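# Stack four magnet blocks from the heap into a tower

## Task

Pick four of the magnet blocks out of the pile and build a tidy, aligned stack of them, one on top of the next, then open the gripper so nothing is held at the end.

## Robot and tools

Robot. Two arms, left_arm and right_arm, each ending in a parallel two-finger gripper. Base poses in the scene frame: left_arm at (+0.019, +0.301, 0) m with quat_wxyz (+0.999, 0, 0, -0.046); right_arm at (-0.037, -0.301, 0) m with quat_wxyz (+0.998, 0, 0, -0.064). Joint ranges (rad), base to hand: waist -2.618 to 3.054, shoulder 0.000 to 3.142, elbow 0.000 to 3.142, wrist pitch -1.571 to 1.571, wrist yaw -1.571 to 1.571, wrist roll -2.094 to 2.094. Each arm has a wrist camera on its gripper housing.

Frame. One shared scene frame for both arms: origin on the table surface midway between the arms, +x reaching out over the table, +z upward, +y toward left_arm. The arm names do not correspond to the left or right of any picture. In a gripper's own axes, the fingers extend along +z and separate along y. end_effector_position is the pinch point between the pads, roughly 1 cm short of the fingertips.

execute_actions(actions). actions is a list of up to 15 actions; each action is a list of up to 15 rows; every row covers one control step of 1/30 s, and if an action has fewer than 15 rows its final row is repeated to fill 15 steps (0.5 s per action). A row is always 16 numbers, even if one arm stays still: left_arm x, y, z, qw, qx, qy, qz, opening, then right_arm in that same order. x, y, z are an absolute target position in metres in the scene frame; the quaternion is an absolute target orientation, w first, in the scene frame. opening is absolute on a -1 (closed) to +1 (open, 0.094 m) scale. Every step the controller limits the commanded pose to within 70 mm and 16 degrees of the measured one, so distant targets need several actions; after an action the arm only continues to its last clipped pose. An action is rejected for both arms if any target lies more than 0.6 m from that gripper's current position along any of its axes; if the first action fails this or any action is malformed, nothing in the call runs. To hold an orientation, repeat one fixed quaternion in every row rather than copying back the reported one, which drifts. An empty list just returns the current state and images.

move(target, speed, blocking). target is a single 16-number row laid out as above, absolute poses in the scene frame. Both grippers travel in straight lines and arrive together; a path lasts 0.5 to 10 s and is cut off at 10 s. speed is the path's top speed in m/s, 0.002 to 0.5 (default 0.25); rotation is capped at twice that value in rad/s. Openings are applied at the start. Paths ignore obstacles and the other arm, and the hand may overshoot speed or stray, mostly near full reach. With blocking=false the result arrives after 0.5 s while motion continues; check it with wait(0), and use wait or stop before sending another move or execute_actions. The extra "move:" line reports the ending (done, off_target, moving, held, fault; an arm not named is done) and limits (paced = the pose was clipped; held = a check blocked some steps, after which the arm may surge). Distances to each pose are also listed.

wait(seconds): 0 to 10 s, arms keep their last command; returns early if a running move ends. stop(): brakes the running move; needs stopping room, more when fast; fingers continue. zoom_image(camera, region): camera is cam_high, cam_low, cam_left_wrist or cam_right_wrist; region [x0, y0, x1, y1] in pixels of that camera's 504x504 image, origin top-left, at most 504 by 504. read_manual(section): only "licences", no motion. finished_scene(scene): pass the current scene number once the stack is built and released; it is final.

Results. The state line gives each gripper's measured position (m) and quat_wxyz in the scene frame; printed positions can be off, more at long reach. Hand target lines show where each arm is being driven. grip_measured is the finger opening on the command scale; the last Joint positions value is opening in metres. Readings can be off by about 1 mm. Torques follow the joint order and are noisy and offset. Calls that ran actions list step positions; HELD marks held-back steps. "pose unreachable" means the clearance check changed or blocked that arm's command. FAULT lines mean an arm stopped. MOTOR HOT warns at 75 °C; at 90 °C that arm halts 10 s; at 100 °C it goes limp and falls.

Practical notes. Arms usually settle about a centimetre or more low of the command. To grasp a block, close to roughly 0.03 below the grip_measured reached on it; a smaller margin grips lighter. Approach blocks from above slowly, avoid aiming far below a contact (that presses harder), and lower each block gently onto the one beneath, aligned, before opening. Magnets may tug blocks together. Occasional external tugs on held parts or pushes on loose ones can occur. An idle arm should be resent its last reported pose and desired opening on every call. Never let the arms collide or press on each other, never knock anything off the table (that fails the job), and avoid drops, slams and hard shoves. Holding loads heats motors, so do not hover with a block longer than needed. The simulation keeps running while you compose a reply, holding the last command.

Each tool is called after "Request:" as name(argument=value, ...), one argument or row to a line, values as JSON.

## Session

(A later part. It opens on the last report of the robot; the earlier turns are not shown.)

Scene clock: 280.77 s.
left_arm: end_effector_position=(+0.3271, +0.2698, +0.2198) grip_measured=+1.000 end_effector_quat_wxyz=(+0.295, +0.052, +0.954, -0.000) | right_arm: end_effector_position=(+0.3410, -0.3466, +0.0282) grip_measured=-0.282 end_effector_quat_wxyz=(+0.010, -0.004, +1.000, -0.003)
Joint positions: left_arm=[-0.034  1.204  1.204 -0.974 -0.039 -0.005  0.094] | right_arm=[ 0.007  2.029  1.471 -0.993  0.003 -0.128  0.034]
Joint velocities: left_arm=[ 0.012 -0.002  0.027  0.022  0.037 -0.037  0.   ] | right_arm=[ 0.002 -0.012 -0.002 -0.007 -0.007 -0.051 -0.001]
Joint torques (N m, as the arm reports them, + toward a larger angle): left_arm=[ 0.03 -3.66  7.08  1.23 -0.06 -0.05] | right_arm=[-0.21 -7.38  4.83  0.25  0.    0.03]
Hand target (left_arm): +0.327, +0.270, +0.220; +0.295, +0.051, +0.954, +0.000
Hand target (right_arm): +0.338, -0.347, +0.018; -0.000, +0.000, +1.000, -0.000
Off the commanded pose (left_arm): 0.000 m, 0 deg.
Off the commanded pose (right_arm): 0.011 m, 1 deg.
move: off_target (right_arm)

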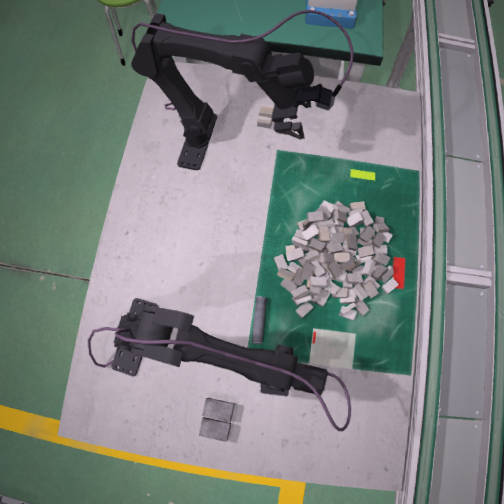

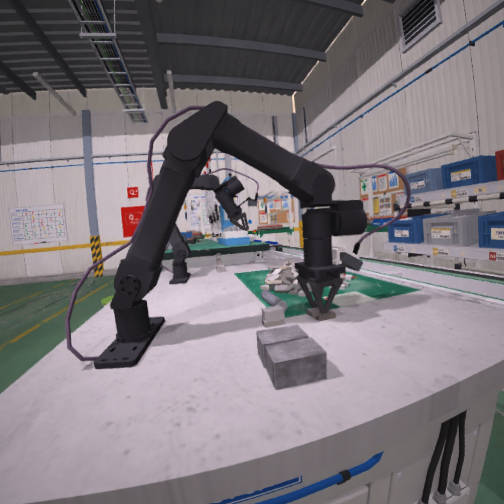

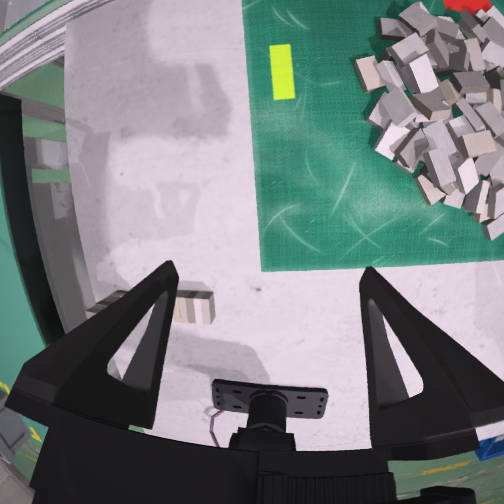

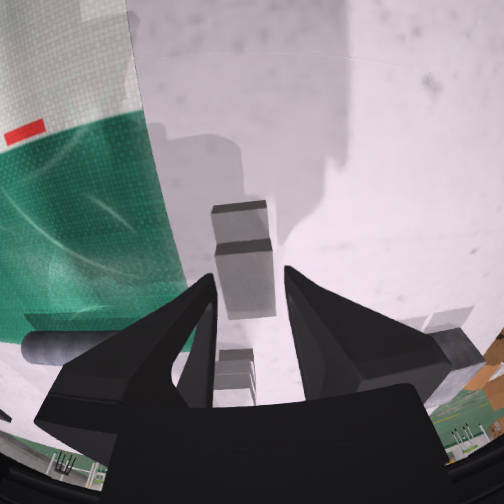

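Request:
execute_actions(
  actions=[
    [[0.327, 0.270, 0.22, 0.295, 0.051, 0.954, 0.0, 1.0, 0.338, -0.3465, 0.013, 0, 0, 1, 0, -0.28],[0.327, 0.270, 0.22, 0.295, 0.051, 0.954, 0.0, 1.0, 0.338, -0.3465, 0.013, 0, 0, 1, 0, -0.28],[0.327, 0.270, 0.22, 0.295, 0.051, 0.954, 0.0, 1.0, 0.338, -0.3465, 0.013, 0, 0, 1, 0, -0.28],[0.327, 0.270, 0.22, 0.295, 0.051, 0.954, 0.0, 1.0, 0.338, -0.3465, 0.024, 0, 0, 1, 0, -0.28]],
  ],
)

Scene clock: 282.43 s.
left_arm: end_effector_position=(+0.3271, +0.2698, +0.2198) grip_measured=+1.000 end_effector_quat_wxyz=(+0.295, +0.052, +0.954, -0.000) | right_arm: end_effector_position=(+0.3373, -0.3461, +0.0216) grip_measured=-0.282 end_effector_quat_wxyz=(+0.000, -0.004, +1.000, -0.001)
Joint positions: left_arm=[-0.034  1.204  1.204 -0.974 -0.039 -0.005  0.094] | right_arm=[ 0.007  2.041  1.462 -0.991  0.003 -0.128  0.034]
Joint velocities: left_arm=[ 0.022 -0.002  0.012  0.066  0.051 -0.095  0.   ] | right_arm=[-0.007 -0.017 -0.012 -0.022 -0.007 -0.051 -0.   ]
Joint torques (N m, as the arm reports them, + toward a larger angle): left_arm=[ 0.06 -3.64  7.06  1.22 -0.05 -0.05] | right_arm=[-0.23 -8.77  6.87  0.05  0.01  0.02]
Hand target (left_arm): +0.327, +0.270, +0.220; +0.295, +0.051, +0.954, +0.000
Hand target (right_arm): +0.338, -0.346, +0.024; +0.000, -0.000, +1.000, +0.000
Off the commanded pose (left_arm): 0.000 m, 0 deg.
Off the commanded pose (right_arm): 0.003 m, 0 deg.
Step readings (end_effector_position):
0: left_arm (+0.3271, +0.2698, +0.2198) | right_arm (+0.3414, -0.3466, +0.0282)
1: left_arm (+0.3271, +0.2698, +0.2198) | right_arm (+0.3414, -0.3466, +0.0275)
2: left_arm (+0.3271, +0.2698, +0.2198) | right_arm (+0.3413, -0.3466, +0.0264)
4: left_arm (+0.3271, +0.2698, +0.2198) | right_arm (+0.3397, -0.3464, +0.0232)
8: left_arm (+0.3271, +0.2698, +0.2198) | right_arm (+0.3376, -0.3461, +0.0216)
15: end_effector_position above

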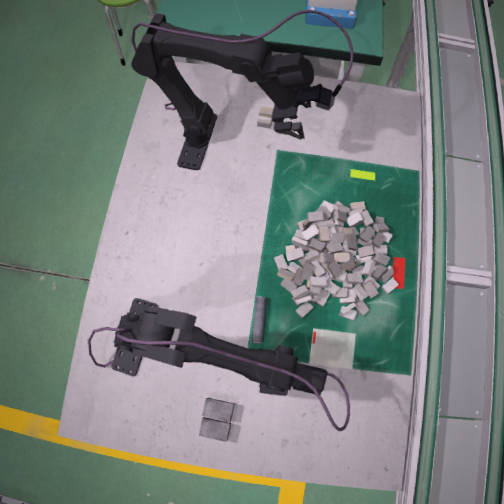

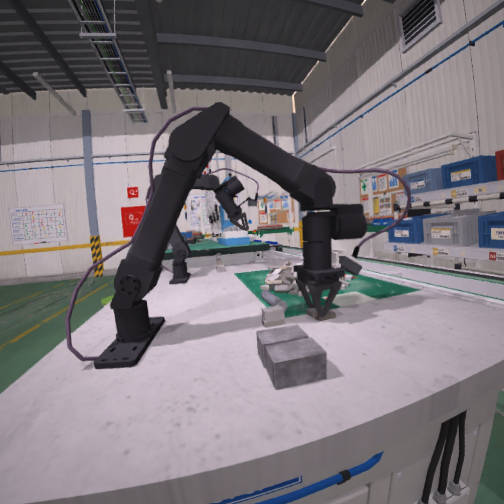

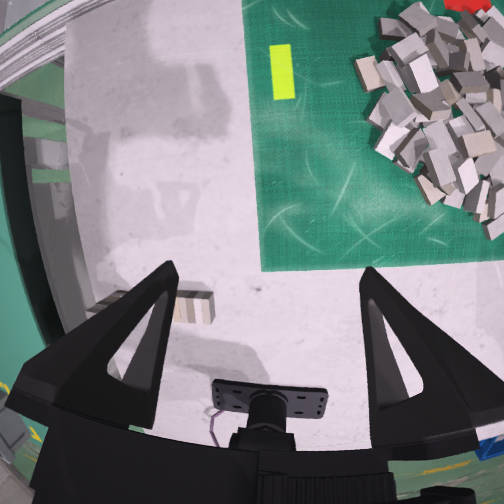

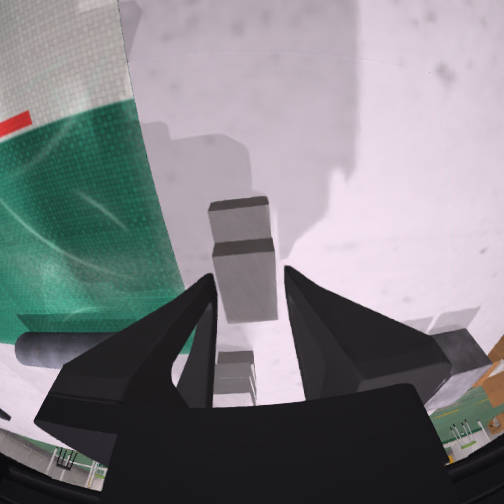

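Request:
zoom_image(
  camera="cam_low",
  region=[290, 285, 350, 330],
)

Region (290, 285, 350, 330) of cam_low's 504x504 image, scaled by 8.400, with more detail than that image has; it fills the top 378 rows of this view, and the rest is white.

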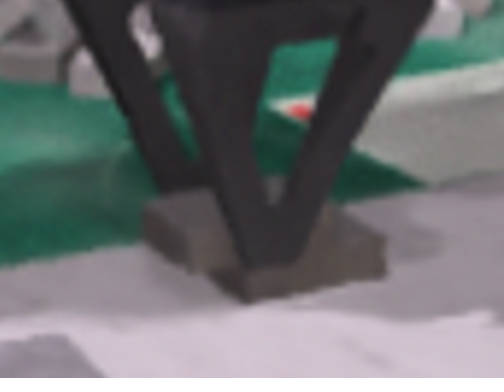

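Request:
execute_actions(
  actions=[
    [[0.327, 0.270, 0.22, 0.295, 0.051, 0.954, 0.0, 1.0, 0.338, -0.3465, 0.024, 0, 0, 1, 0, -0.40]],
    [[0.327, 0.270, 0.22, 0.295, 0.051, 0.954, 0.0, 1.0, 0.338, -0.3465, 0.024, 0, 0, 1, 0, -0.45]],
    [[0.327, 0.270, 0.22, 0.295, 0.051, 0.954, 0.0, 1.0, 0.338, -0.3465, 0.024, 0, 0, 1, 0, -0.475]],
    [[0.327, 0.270, 0.22, 0.295, 0.051, 0.954, 0.0, 1.0, 0.338, -0.3465, 0.024, 0, 0, 1, 0, -0.51]],
  ],
)

Scene clock: 285.63 s.
left_arm: end_effector_position=(+0.3271, +0.2698, +0.2198) grip_measured=+1.000 end_effector_quat_wxyz=(+0.295, +0.052, +0.954, -0.000) | right_arm: end_effector_position=(+0.3371, -0.3458, +0.0216) grip_measured=-0.482 end_effector_quat_wxyz=(-0.000, -0.004, +1.000, -0.001)
Joint positions: left_arm=[-0.034  1.204  1.204 -0.974 -0.039 -0.005  0.094] | right_arm=[ 0.007  2.041  1.462 -0.992  0.001 -0.128  0.024]
Joint velocities: left_arm=[ 0.007 -0.007  0.007 -0.022 -0.022 -0.022  0.   ] | right_arm=[-0.012  0.012 -0.007  0.037 -0.022  0.007  0.001]
Joint torques (N m, as the arm reports them, + toward a larger angle): left_arm=[ 0.07 -3.65  7.05  1.24 -0.05 -0.05] | right_arm=[-0.19 -8.76  6.9   0.04  0.01  0.01]
Hand target (left_arm): +0.327, +0.270, +0.220; +0.295, +0.051, +0.954, +0.000
Hand target (right_arm): +0.338, -0.347, +0.024; +0.000, -0.000, +1.000, -0.000
Off the commanded pose (left_arm): 0.000 m, 0 deg.
Off the commanded pose (right_arm): 0.003 m, 0 deg.
Step readings (end_effector_position; steps 1 to 15: 1st action; 16 to 30: 2nd action; 31 to 45: 3rd action; 46 to 60: 4th action):
0: left_arm (+0.3271, +0.2698, +0.2198) | right_arm (+0.3372, -0.3461, +0.0216)
1: left_arm (+0.3271, +0.2698, +0.2198) | right_arm (+0.3372, -0.3461, +0.0216)
2: left_arm (+0.3271, +0.2698, +0.2198) | right_arm (+0.3372, -0.3461, +0.0216)
4: left_arm (+0.3271, +0.2698, +0.2198) | right_arm (+0.3371, -0.3461, +0.0216)
8: left_arm (+0.3271, +0.2698, +0.2198) | right_arm (+0.3371, -0.3461, +0.0216)
15: left_arm (+0.3271, +0.2698, +0.2198) | right_arm (+0.3371, -0.3461, +0.0216)
16: left_arm (+0.3271, +0.2698, +0.2198) | right_arm (+0.3371, -0.3461, +0.0216)
17: left_arm (+0.3271, +0.2698, +0.2198) | right_arm (+0.3371, -0.3460, +0.0216)
19: left_arm (+0.3271, +0.2698, +0.2198) | right_arm (+0.3371, -0.3459, +0.0216)
23: left_arm (+0.3271, +0.2698, +0.2198) | right_arm (+0.3371, -0.3459, +0.0216)
30: left_arm (+0.3271, +0.2698, +0.2198) | right_arm (+0.3371, -0.3459, +0.0216)
31: left_arm (+0.3271, +0.2698, +0.2198) | right_arm (+0.3371, -0.3458, +0.0216)
32: left_arm (+0.3271, +0.2698, +0.2198) | right_arm (+0.3371, -0.3458, +0.0216)
34: left_arm (+0.3271, +0.2698, +0.2198) | right_arm (+0.3371, -0.3458, +0.0216)
38: left_arm (+0.3271, +0.2698, +0.2198) | right_arm (+0.3371, -0.3458, +0.0216)
45: left_arm (+0.3271, +0.2698, +0.2198) | right_arm (+0.3371, -0.3458, +0.0216)
46: left_arm (+0.3271, +0.2698, +0.2198) | right_arm (+0.3371, -0.3458, +0.0216)
47: left_arm (+0.3271, +0.2698, +0.2198) | right_arm (+0.3371, -0.3458, +0.0216)
49: left_arm (+0.3271, +0.2698, +0.2198) | right_arm (+0.3371, -0.3458, +0.0216)
53: left_arm (+0.3271, +0.2698, +0.2198) | right_arm (+0.3371, -0.3458, +0.0216)
60: end_effector_position above

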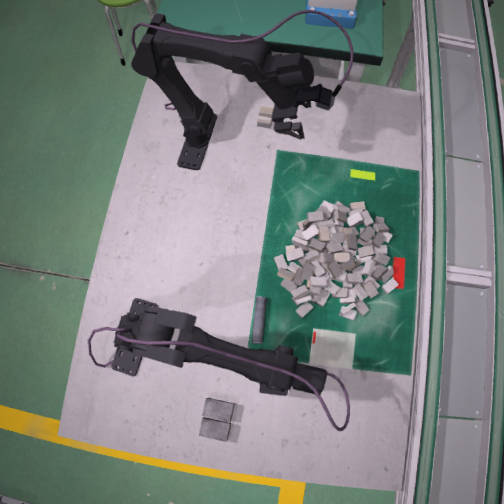

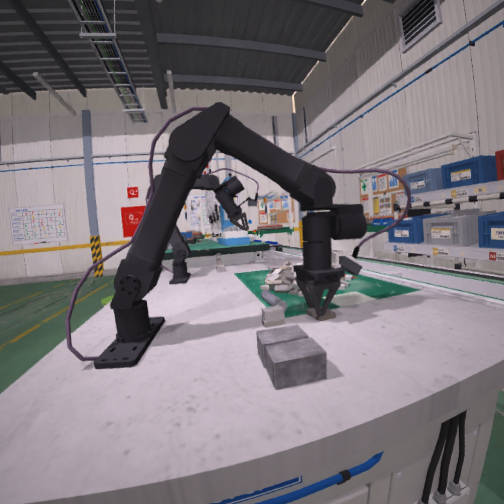

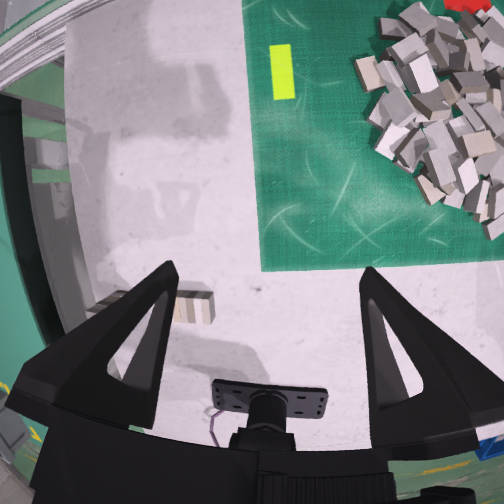

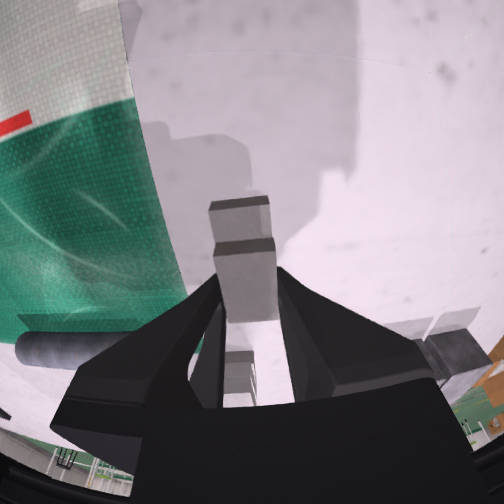

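Gripped at -0.482. Lift.

Request:
move(
  target=[0.327, 0.270, 0.22, 0.295, 0.051, 0.954, 0.0, 1.0, 0.338, -0.3465, 0.095, 0, 0, 1, 0, -0.51],
  speed=0.05,
)

Scene clock: 292.50 s.
left_arm: end_effector_position=(+0.3271, +0.2698, +0.2198) grip_measured=+1.000 end_effector_quat_wxyz=(+0.295, +0.052, +0.954, -0.000) | right_arm: end_effector_position=(+0.3319, -0.3452, +0.0741) grip_measured=-0.482 end_effector_quat_wxyz=(-0.027, -0.004, +1.000, +0.003)
Joint positions: left_arm=[-0.034  1.204  1.204 -0.974 -0.039 -0.005  0.094] | right_arm=[ 0.007  2.024  1.65  -1.25   0.001 -0.128  0.024]
Joint velocities: left_arm=[ 0.012  0.002 -0.002 -0.051 -0.007  0.051  0.   ] | right_arm=[-0.007  0.012  0.017 -0.051 -0.007 -0.037 -0.001]
Joint torques (N m, as the arm reports them, + toward a larger angle): left_arm=[ 0.04 -3.65  7.02  1.22 -0.06 -0.05] | right_arm=[ -0.21 -11.2    8.73  -0.04   0.01   0.03]
Hand target (left_arm): +0.327, +0.270, +0.220; +0.295, +0.051, +0.954, +0.000
Hand target (right_arm): +0.338, -0.347, +0.095; -0.000, -0.000, +1.000, +0.000
Off the commanded pose (left_arm): 0.000 m, 0 deg.
Off the commanded pose (right_arm): 0.022 m, 3 deg.
move: off_target (right_arm)

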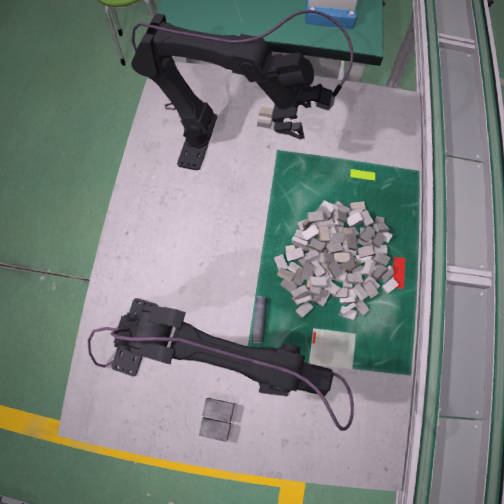

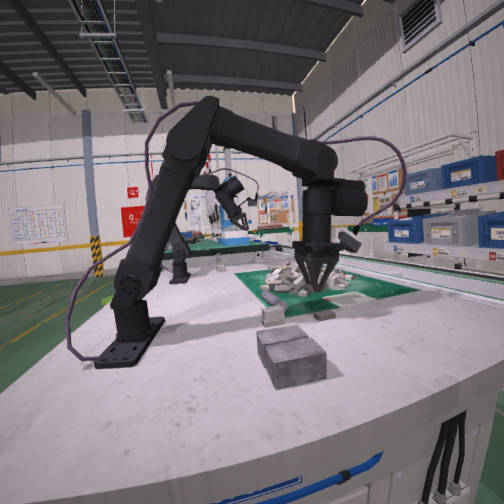

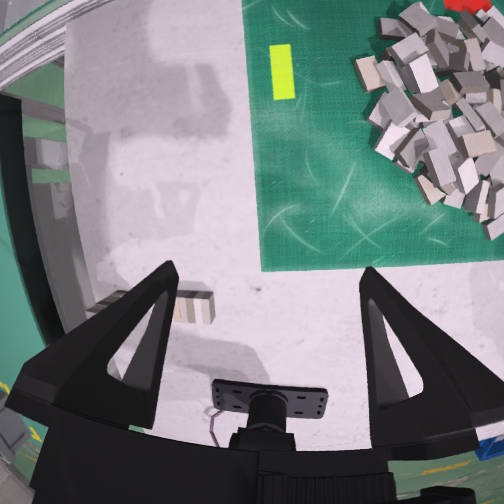

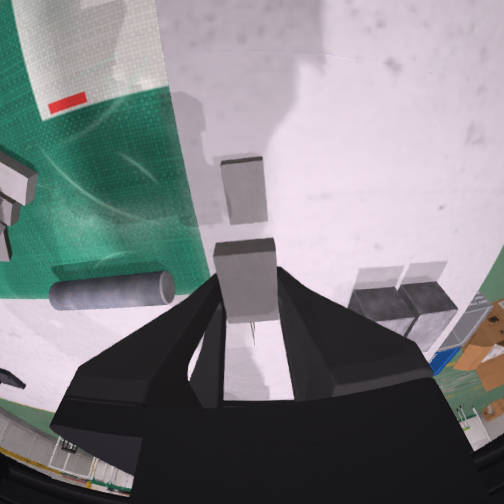

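Request:
move(
  target=[0.327, 0.270, 0.22, 0.295, 0.051, 0.954, 0.0, 1.0, 0.240, -0.3225, 0.10, 0, 0, 1, 0, -0.51],
  speed=0.06,
)

Scene clock: 295.20 s.
left_arm: end_effector_position=(+0.3271, +0.2698, +0.2198) grip_measured=+1.000 end_effector_quat_wxyz=(+0.295, +0.052, +0.954, -0.000) | right_arm: end_effector_position=(+0.2398, -0.3250, +0.0926) grip_measured=-0.482 end_effector_quat_wxyz=(-0.017, +0.004, +1.000, +0.001)
Joint positions: left_arm=[-0.034  1.204  1.204 -0.974 -0.039 -0.005  0.094] | right_arm=[ 0.04   1.639  1.235 -1.201  0.001 -0.082  0.024]
Joint velocities: left_arm=[-0.012  0.012 -0.017  0.022 -0.007 -0.007  0.   ] | right_arm=[ 0.017  0.007 -0.002 -0.066  0.022 -0.037 -0.   ]
Joint torques (N m, as the arm reports them, + toward a larger angle): left_arm=[ 0.04 -3.63  7.05  1.21 -0.05 -0.05] | right_arm=[ 1.15 -8.19  5.56  0.12  0.02  0.02]
Hand target (left_arm): +0.327, +0.270, +0.220; +0.295, +0.051, +0.954, +0.000
Hand target (right_arm): +0.240, -0.321, +0.100; -0.000, +0.000, +1.000, -0.000
Off the commanded pose (left_arm): 0.000 m, 0 deg.
Off the commanded pose (right_arm): 0.008 m, 2 deg.
move: done

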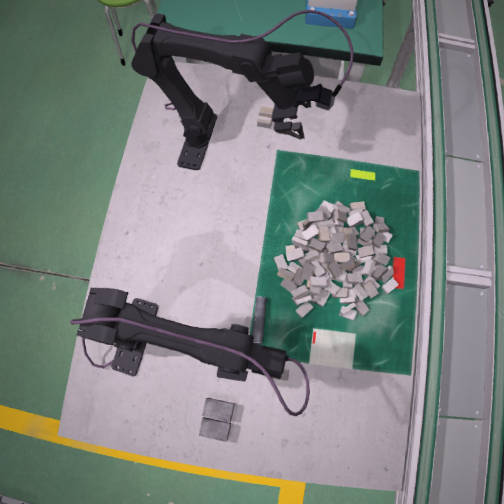

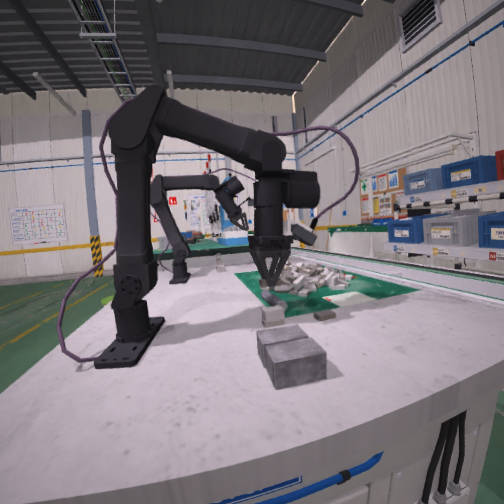

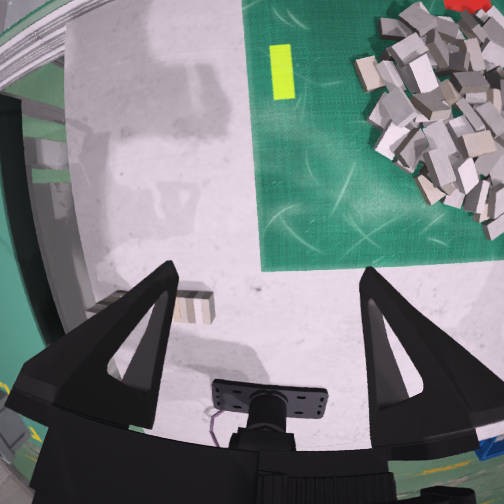

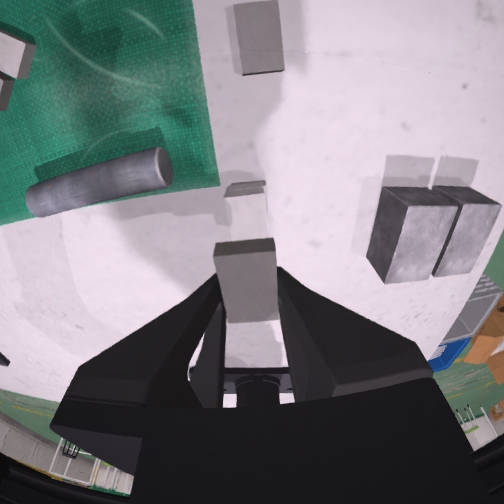

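Request:
move(
  target=[0.327, 0.270, 0.22, 0.295, 0.051, 0.954, 0.0, 1.0, 0.240, -0.324, 0.058, 0, 0, 1, 0, -0.51],
  speed=0.03,
)

Scene clock: 297.40 s.
left_arm: end_effector_position=(+0.3271, +0.2698, +0.2198) grip_measured=+1.000 end_effector_quat_wxyz=(+0.295, +0.052, +0.954, -0.000) | right_arm: end_effector_position=(+0.2381, -0.3249, +0.0590) grip_measured=-0.482 end_effector_quat_wxyz=(-0.005, +0.004, +1.000, -0.000)
Joint positions: left_arm=[-0.034  1.204  1.204 -0.974 -0.039 -0.005  0.094] | right_arm=[ 0.04   1.639  1.099 -1.04   0.001 -0.081  0.024]
Joint velocities: left_arm=[ 0.012 -0.007 -0.007 -0.022 -0.037  0.022  0.   ] | right_arm=[ 0.012  0.002 -0.002 -0.066 -0.007  0.007  0.   ]
Joint torques (N m, as the arm reports them, + toward a larger angle): left_arm=[ 0.04 -3.63  7.08  1.22 -0.04 -0.05] | right_arm=[ 0.31 -5.89  5.53  0.19  0.02 -0.05]
Hand target (left_arm): +0.327, +0.270, +0.220; +0.295, +0.051, +0.954, +0.000
Hand target (right_arm): +0.240, -0.324, +0.058; -0.000, +0.000, +1.000, -0.000
Off the commanded pose (left_arm): 0.000 m, 0 deg.
Off the commanded pose (right_arm): 0.002 m, 1 deg.
move: done

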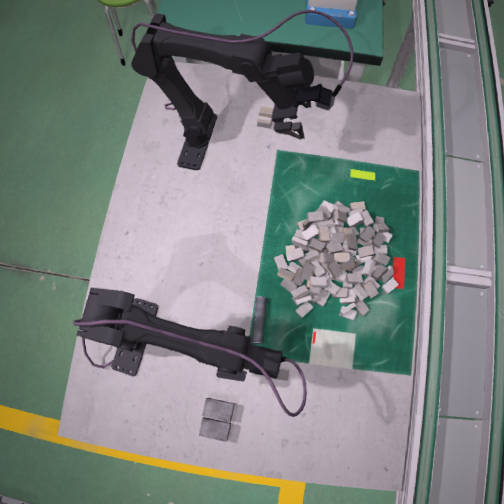

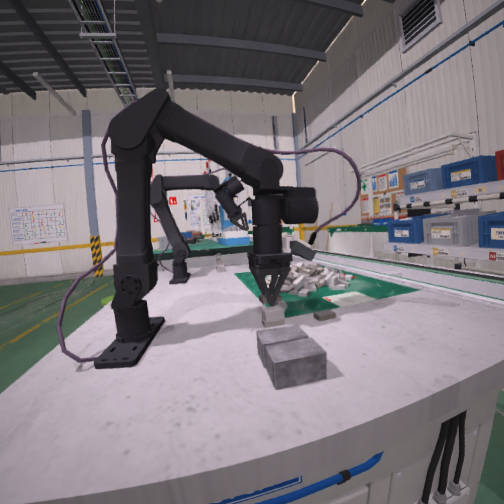

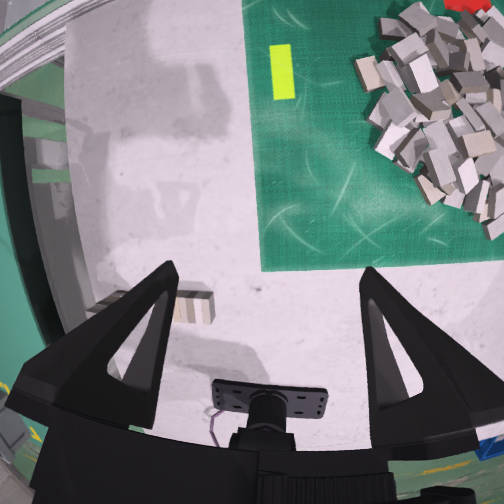

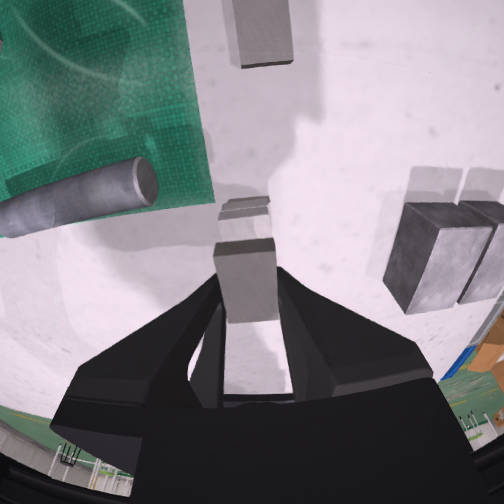

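Request:
zoom_image(
  camera="cam_right_wrist",
  region=[170, 170, 330, 330],
)

Request:
zoom_image(
  camera="cam_low",
  region=[230, 270, 320, 340],
)

Region (170, 170, 330, 330) of cam_right_wrist's 504x504 image, scaled by 3.150, with more detail than that image has.

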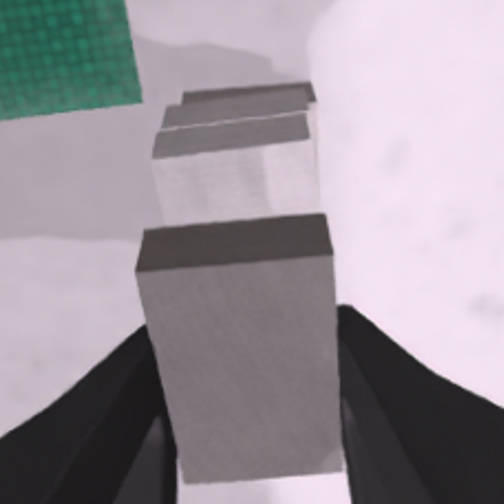

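Region (230, 270, 320, 340) of cam_low's 504x504 image, scaled by 5.600, with more detail than that image has.

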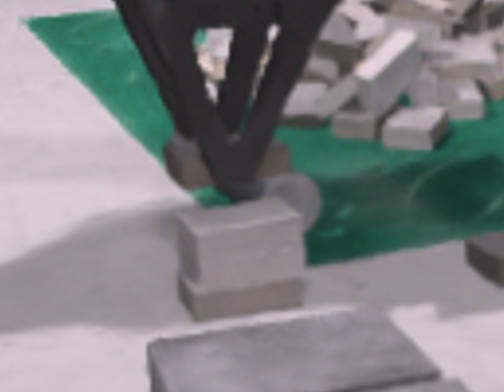

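Request:
move(
  target=[0.327, 0.270, 0.22, 0.295, 0.051, 0.954, 0.0, 1.0, 0.2445, -0.324, 0.050, 0, 0, 1, 0, -0.51],
  speed=0.02,
)

Request:
zoom_image(
  camera="cam_right_wrist",
  region=[170, 170, 330, 330],
)

Request:
zoom_image(
  camera="cam_low",
  region=[230, 270, 320, 340],
)

Scene clock: 305.70 s.
left_arm: end_effector_position=(+0.3271, +0.2698, +0.2198) grip_measured=+1.000 end_effector_quat_wxyz=(+0.295, +0.052, +0.954, -0.000) | right_arm: end_effector_position=(+0.2447, -0.3254, +0.0541) grip_measured=-0.482 end_effector_quat_wxyz=(+0.001, +0.004, +1.000, -0.001)
Joint positions: left_arm=[-0.034  1.204  1.204 -0.974 -0.039 -0.005  0.094] | right_arm=[ 0.04   1.658  1.099 -1.009  0.001 -0.081  0.024]
Joint velocities: left_arm=[-0.017 -0.002 -0.007 -0.022 -0.037 -0.022  0.   ] | right_arm=[ 0.002 -0.007 -0.017  0.037 -0.051  0.022 -0.   ]
Joint torques (N m, as the arm reports them, + toward a larger angle): left_arm=[ 0.06 -3.64  7.08  1.22 -0.05 -0.06] | right_arm=[ 0.33 -5.4   5.12  0.24  0.02 -0.06]
Hand target (left_arm): +0.327, +0.270, +0.220; +0.295, +0.051, +0.954, +0.000
Hand target (right_arm): +0.244, -0.324, +0.050; -0.000, +0.000, +1.000, -0.000
Off the commanded pose (left_arm): 0.000 m, 0 deg.
Off the commanded pose (right_arm): 0.004 m, 1 deg.
move: done

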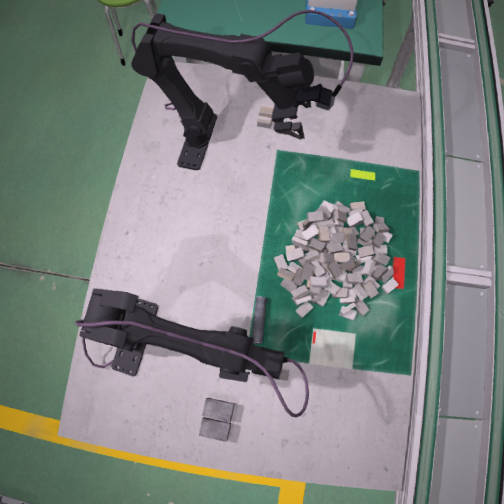

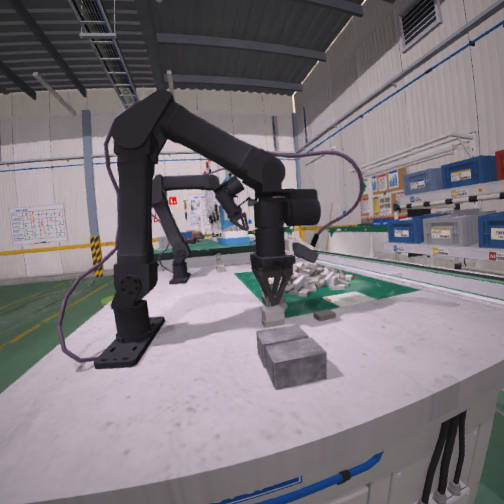

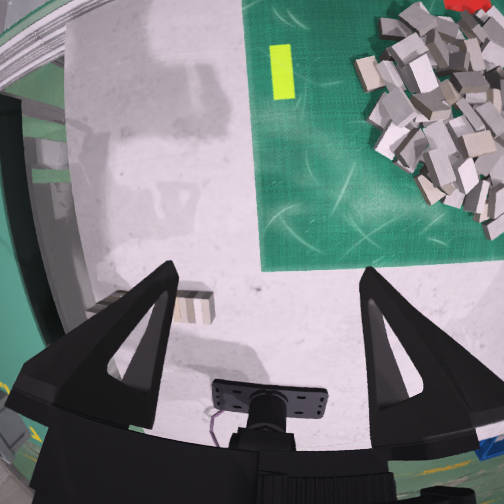

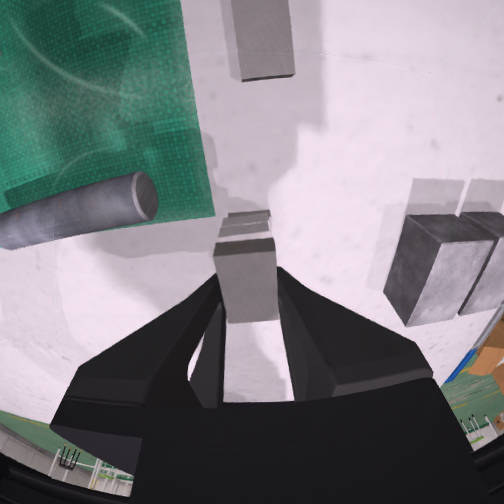

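Region (170, 170, 330, 330) of cam_right_wrist's 504x504 image, scaled by 3.150, with more detail than that image has.

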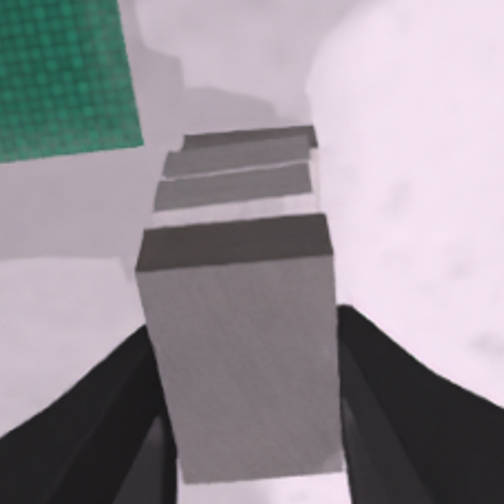

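Region (230, 270, 320, 340) of cam_low's 504x504 image, scaled by 5.600, with more detail than that image has.

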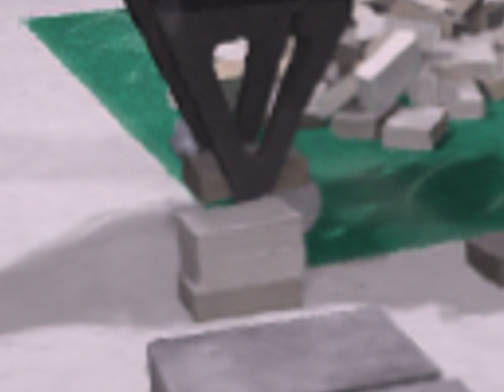

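Request:
move(
  target=[0.327, 0.270, 0.22, 0.295, 0.051, 0.954, 0.0, 1.0, 0.2445, -0.324, 0.041, 0, 0, 1, 0, -0.51],
  speed=0.015,
)

Request:
zoom_image(
  camera="cam_right_wrist",
  region=[170, 170, 330, 330],
)

Request:
zoom_image(
  camera="cam_low",
  region=[230, 270, 320, 340],
)

Scene clock: 307.73 s.
left_arm: end_effector_position=(+0.3271, +0.2698, +0.2198) grip_measured=+1.000 end_effector_quat_wxyz=(+0.295, +0.052, +0.954, -0.000) | right_arm: end_effector_position=(+0.2441, -0.3254, +0.0473) grip_measured=-0.482 end_effector_quat_wxyz=(+0.005, +0.004, +1.000, -0.001)
Joint positions: left_arm=[-0.034  1.204  1.204 -0.974 -0.039 -0.005  0.094] | right_arm=[ 0.04   1.658  1.071 -0.974  0.001 -0.081  0.024]
Joint velocities: left_arm=[-0.007 -0.017 -0.012  0.007 -0.081  0.007  0.   ] | right_arm=[ 0.002  0.002 -0.017 -0.007 -0.081 -0.051 -0.   ]
Joint torques (N m, as the arm reports them, + toward a larger angle): left_arm=[ 0.03 -3.64  7.06  1.22 -0.06 -0.07] | right_arm=[ 0.35 -4.7   5.47  0.24  0.01 -0.05]
Hand target (left_arm): +0.327, +0.270, +0.220; +0.295, +0.051, +0.954, +0.000
Hand target (right_arm): +0.244, -0.324, +0.041; +0.000, -0.000, +1.000, +0.000
Off the commanded pose (left_arm): 0.000 m, 0 deg.
Off the commanded pose (right_arm): 0.006 m, 1 deg.
move: done

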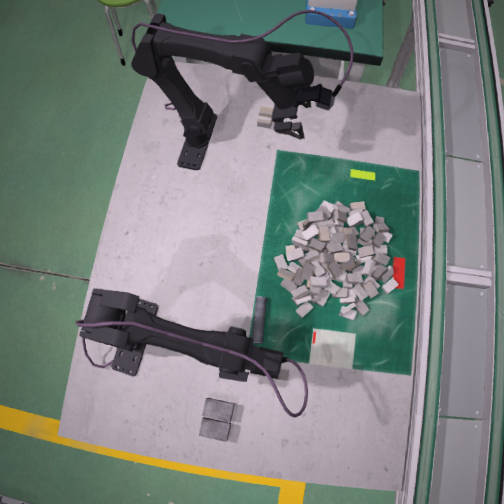

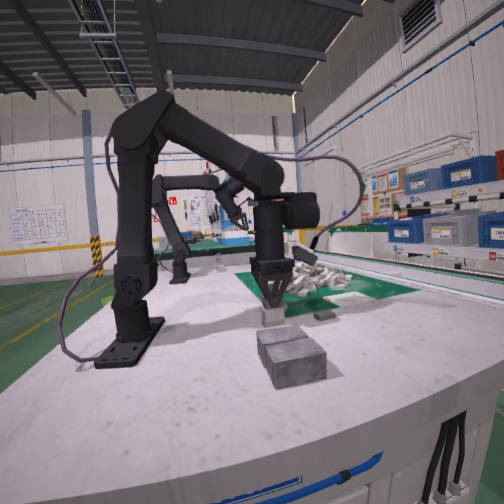

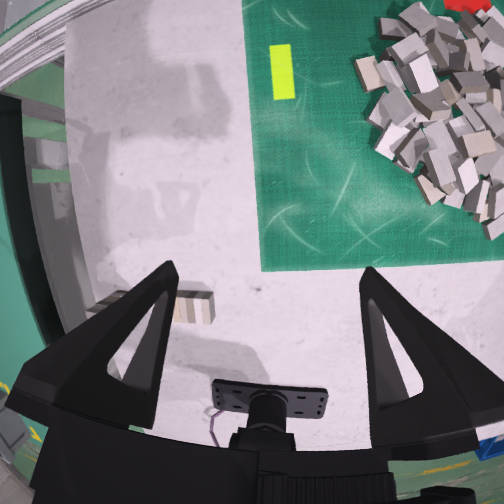

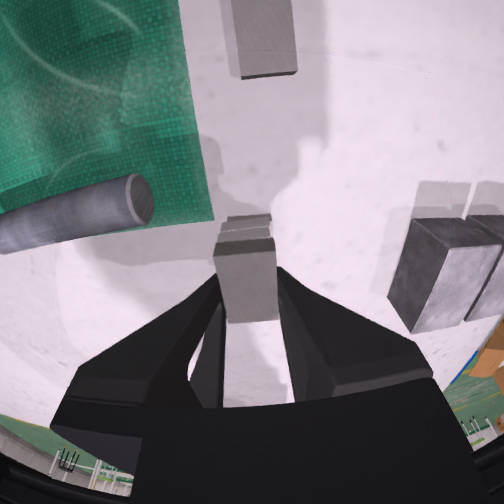

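Region (170, 170, 330, 330) of cam_right_wrist's 504x504 image, scaled by 3.150, with more detail than that image has.

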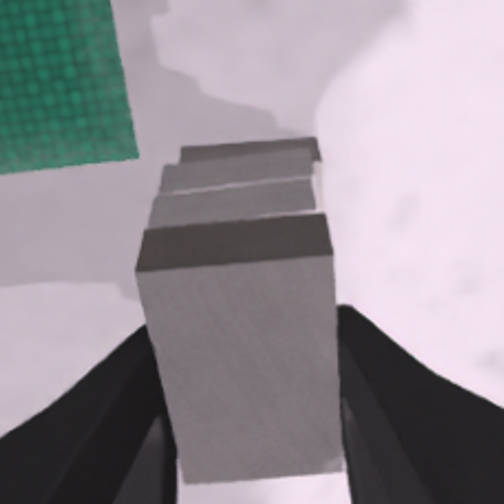

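Region (230, 270, 320, 340) of cam_low's 504x504 image, scaled by 5.600, with more detail than that image has.

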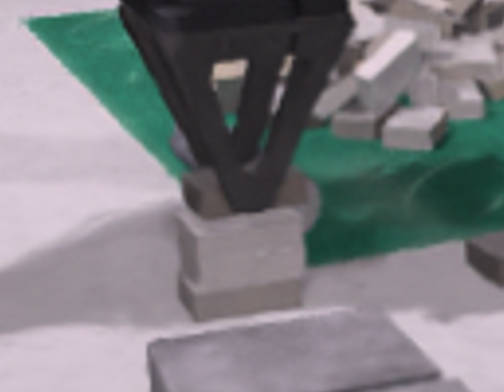

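Request:
execute_actions(
  actions=[
    [[0.327, 0.270, 0.22, 0.295, 0.051, 0.954, 0.0, 1.0, 0.2445, -0.324, 0.037, 0, 0, 1, 0, -0.51],[0.327, 0.270, 0.22, 0.295, 0.051, 0.954, 0.0, 1.0, 0.2445, -0.324, 0.037, 0, 0, 1, 0, -0.51],[0.327, 0.270, 0.22, 0.295, 0.051, 0.954, 0.0, 1.0, 0.2445, -0.324, 0.044, 0, 0, 1, 0, -0.51]],
  ],
)

Scene clock: 310.87 s.
left_arm: end_effector_position=(+0.3271, +0.2698, +0.2198) grip_measured=+1.000 end_effector_quat_wxyz=(+0.295, +0.052, +0.954, -0.000) | right_arm: end_effector_position=(+0.2440, -0.3254, +0.0439) grip_measured=-0.482 end_effector_quat_wxyz=(+0.002, +0.004, +1.000, -0.001)
Joint positions: left_arm=[-0.034  1.204  1.204 -0.974 -0.039 -0.005  0.094] | right_arm=[ 0.04   1.668  1.067 -0.966  0.001 -0.081  0.024]
Joint velocities: left_arm=[-0.002 -0.012  0.007 -0.095  0.007 -0.037  0.   ] | right_arm=[-0.022 -0.002 -0.012 -0.081 -0.022  0.066 -0.   ]
Joint torques (N m, as the arm reports them, + toward a larger angle): left_arm=[ 0.05 -3.68  7.05  1.22 -0.05 -0.06] | right_arm=[ 0.34 -5.56  6.47  0.09  0.02 -0.05]
Hand target (left_arm): +0.327, +0.270, +0.220; +0.295, +0.051, +0.954, +0.000
Hand target (right_arm): +0.244, -0.324, +0.044; -0.000, -0.000, +1.000, +0.000
Off the commanded pose (left_arm): 0.000 m, 0 deg.
Off the commanded pose (right_arm): 0.001 m, 1 deg.
Step readings (end_effector_position):
0: left_arm (+0.3271, +0.2698, +0.2198) | right_arm (+0.2446, -0.3254, +0.0473)
1: left_arm (+0.3271, +0.2698, +0.2198) | right_arm (+0.2447, -0.3254, +0.0469)
2: left_arm (+0.3271, +0.2698, +0.2198) | right_arm (+0.2449, -0.3255, +0.0459)
4: left_arm (+0.3271, +0.2698, +0.2198) | right_arm (+0.2441, -0.3254, +0.0442)
8: left_arm (+0.3271, +0.2698, +0.2198) | right_arm (+0.2440, -0.3254, +0.0439)
15: end_effector_position above

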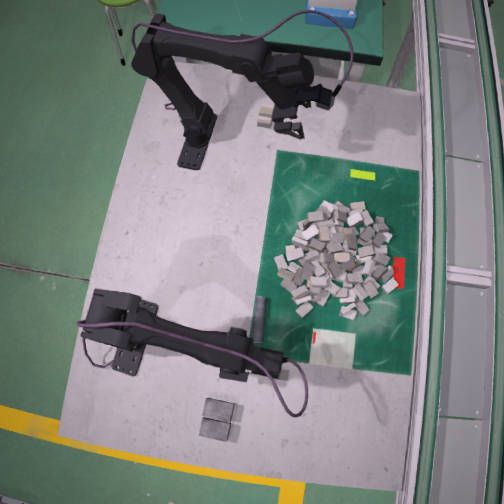

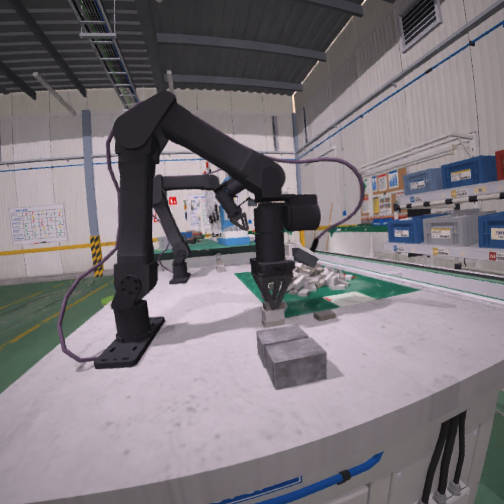

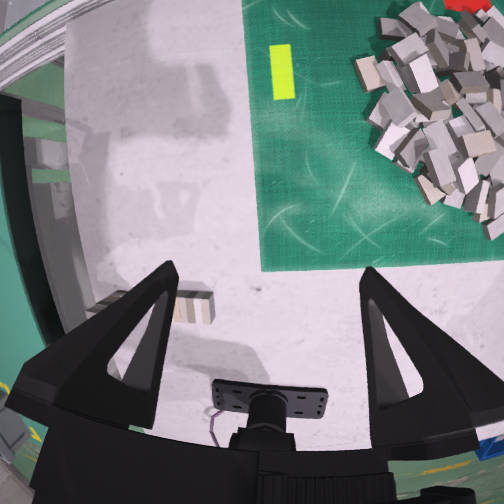

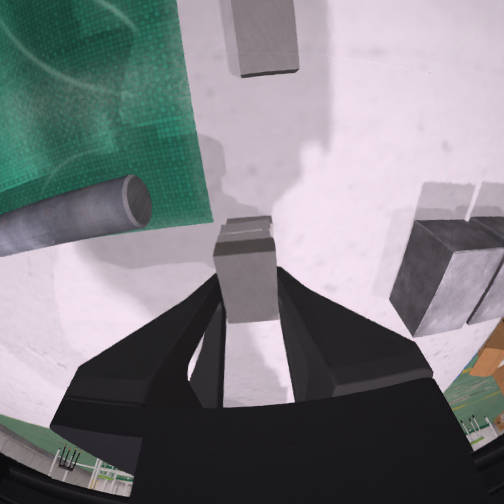

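Request:
zoom_image(
  camera="cam_right_wrist",
  region=[170, 170, 330, 330],
)

Request:
zoom_image(
  camera="cam_low",
  region=[230, 270, 320, 340],
)

Region (170, 170, 330, 330) of cam_right_wrist's 504x504 image, scaled by 3.150, with more detail than that image has.

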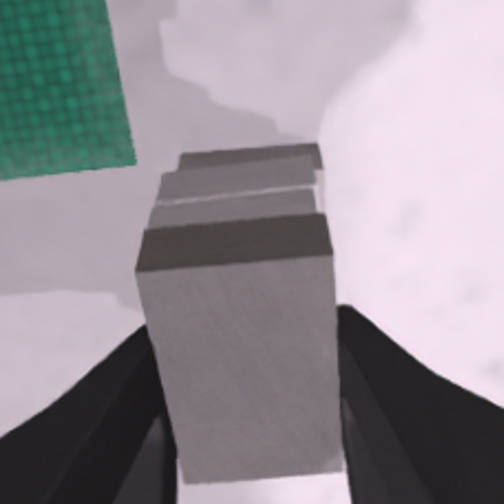

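Region (230, 270, 320, 340) of cam_low's 504x504 image, scaled by 5.600, with more detail than that image has.

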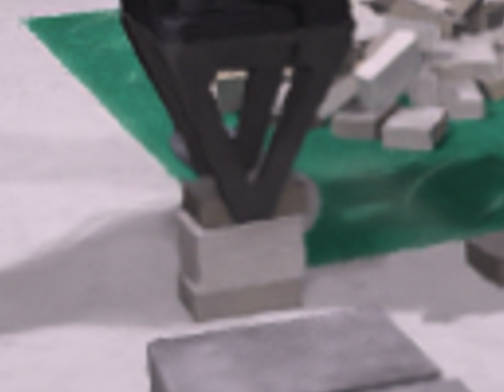

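Request:
execute_actions(
  actions=[
    [[0.327, 0.270, 0.22, 0.295, 0.051, 0.954, 0.0, 1.0, 0.2445, -0.324, 0.044, 0, 0, 1, 0, -0.485]],
    [[0.327, 0.270, 0.22, 0.295, 0.051, 0.954, 0.0, 1.0, 0.2445, -0.324, 0.044, 0, 0, 1, 0, -0.47]],
    [[0.327, 0.270, 0.22, 0.295, 0.051, 0.954, 0.0, 1.0, 0.2445, -0.324, 0.044, 0, 0, 1, 0, -0.45]],
    [[0.327, 0.270, 0.22, 0.295, 0.051, 0.954, 0.0, 1.0, 0.2445, -0.324, 0.044, 0, 0, 1, 0, -0.40]],
    [[0.327, 0.270, 0.22, 0.295, 0.051, 0.954, 0.0, 1.0, 0.2445, -0.324, 0.044, 0, 0, 1, 0, -0.25]],
  ],
)

Scene clock: 319.23 s.
left_arm: end_effector_position=(+0.3271, +0.2698, +0.2198) grip_measured=+1.000 end_effector_quat_wxyz=(+0.295, +0.052, +0.954, -0.000) | right_arm: end_effector_position=(+0.2440, -0.3254, +0.0439) grip_measured=-0.253 end_effector_quat_wxyz=(+0.002, +0.004, +1.000, -0.001)
Joint positions: left_arm=[-0.034  1.204  1.204 -0.974 -0.039 -0.005  0.094] | right_arm=[ 0.04   1.668  1.067 -0.966  0.001 -0.081  0.035]
Joint velocities: left_arm=[-0.002 -0.007 -0.007  0.022  0.022  0.037  0.   ] | right_arm=[ 0.022 -0.007 -0.007  0.051 -0.007 -0.051 -0.001]
Joint torques (N m, as the arm reports them, + toward a larger angle): left_arm=[ 0.04 -3.62  7.03  1.23 -0.05 -0.06] | right_arm=[ 0.4  -5.53  6.51  0.1   0.   -0.05]
Hand target (left_arm): +0.327, +0.270, +0.220; +0.295, +0.051, +0.954, +0.000
Hand target (right_arm): +0.245, -0.324, +0.044; +0.000, -0.000, +1.000, +0.000
Off the commanded pose (left_arm): 0.000 m, 0 deg.
Off the commanded pose (right_arm): 0.001 m, 1 deg.
Step readings (end_effector_position; steps 1 to 15: 1st action; 16 to 30: 2nd action; 31 to 45: 3rd action; 46 to 60: 4th action; 61 to 75: 5th action):
0: left_arm (+0.3271, +0.2698, +0.2198) | right_arm (+0.2440, -0.3254, +0.0439)
1: left_arm (+0.3271, +0.2698, +0.2198) | right_arm (+0.2440, -0.3254, +0.0439)
2: left_arm (+0.3271, +0.2698, +0.2198) | right_arm (+0.2440, -0.3254, +0.0439)
4: left_arm (+0.3271, +0.2698, +0.2198) | right_arm (+0.2440, -0.3254, +0.0439)
8: left_arm (+0.3271, +0.2698, +0.2198) | right_arm (+0.2440, -0.3254, +0.0439)
15: left_arm (+0.3271, +0.2698, +0.2198) | right_arm (+0.2440, -0.3254, +0.0439)
16: left_arm (+0.3271, +0.2698, +0.2198) | right_arm (+0.2440, -0.3254, +0.0439)
17: left_arm (+0.3271, +0.2698, +0.2198) | right_arm (+0.2440, -0.3254, +0.0439)
19: left_arm (+0.3271, +0.2698, +0.2198) | right_arm (+0.2440, -0.3254, +0.0439)
23: left_arm (+0.3271, +0.2698, +0.2198) | right_arm (+0.2440, -0.3254, +0.0439)
30: left_arm (+0.3271, +0.2698, +0.2198) | right_arm (+0.2440, -0.3254, +0.0439)
31: left_arm (+0.3271, +0.2698, +0.2198) | right_arm (+0.2440, -0.3254, +0.0439)
32: left_arm (+0.3271, +0.2698, +0.2198) | right_arm (+0.2440, -0.3254, +0.0439)
34: left_arm (+0.3271, +0.2698, +0.2198) | right_arm (+0.2440, -0.3254, +0.0439)
38: left_arm (+0.3271, +0.2698, +0.2198) | right_arm (+0.2440, -0.3254, +0.0439)
45: left_arm (+0.3271, +0.2698, +0.2198) | right_arm (+0.2440, -0.3254, +0.0439)
46: left_arm (+0.3271, +0.2698, +0.2198) | right_arm (+0.2440, -0.3254, +0.0439)
47: left_arm (+0.3271, +0.2698, +0.2198) | right_arm (+0.2440, -0.3254, +0.0439)
49: left_arm (+0.3271, +0.2698, +0.2198) | right_arm (+0.2440, -0.3254, +0.0439)
53: left_arm (+0.3271, +0.2698, +0.2198) | right_arm (+0.2440, -0.3254, +0.0439)
60: left_arm (+0.3271, +0.2698, +0.2198) | right_arm (+0.2440, -0.3254, +0.0439)
61: left_arm (+0.3271, +0.2698, +0.2198) | right_arm (+0.2440, -0.3254, +0.0439)
62: left_arm (+0.3271, +0.2698, +0.2198) | right_arm (+0.2440, -0.3254, +0.0439)
64: left_arm (+0.3271, +0.2698, +0.2198) | right_arm (+0.2440, -0.3254, +0.0439)
68: left_arm (+0.3271, +0.2698, +0.2198) | right_arm (+0.2440, -0.3254, +0.0439)
75: end_effector_position above

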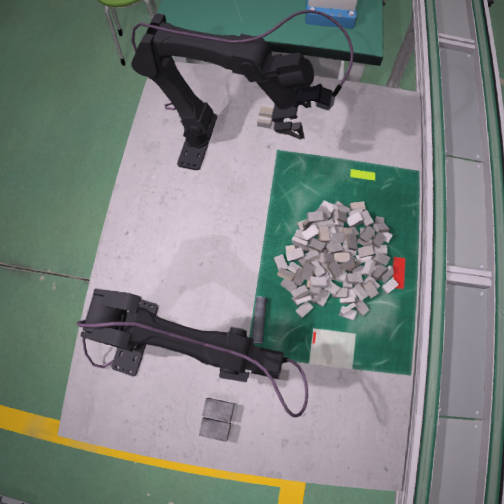

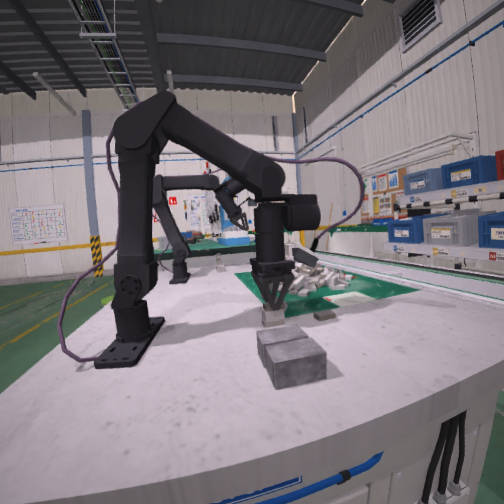

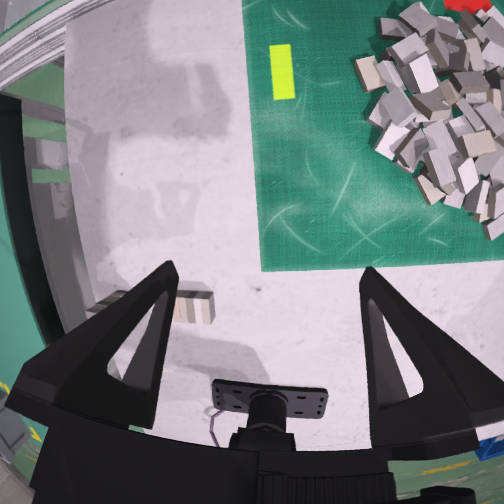

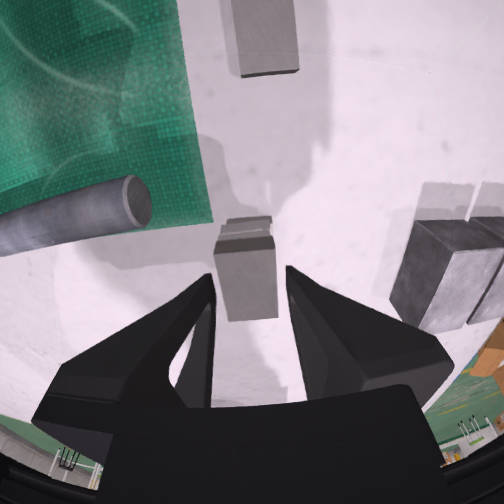

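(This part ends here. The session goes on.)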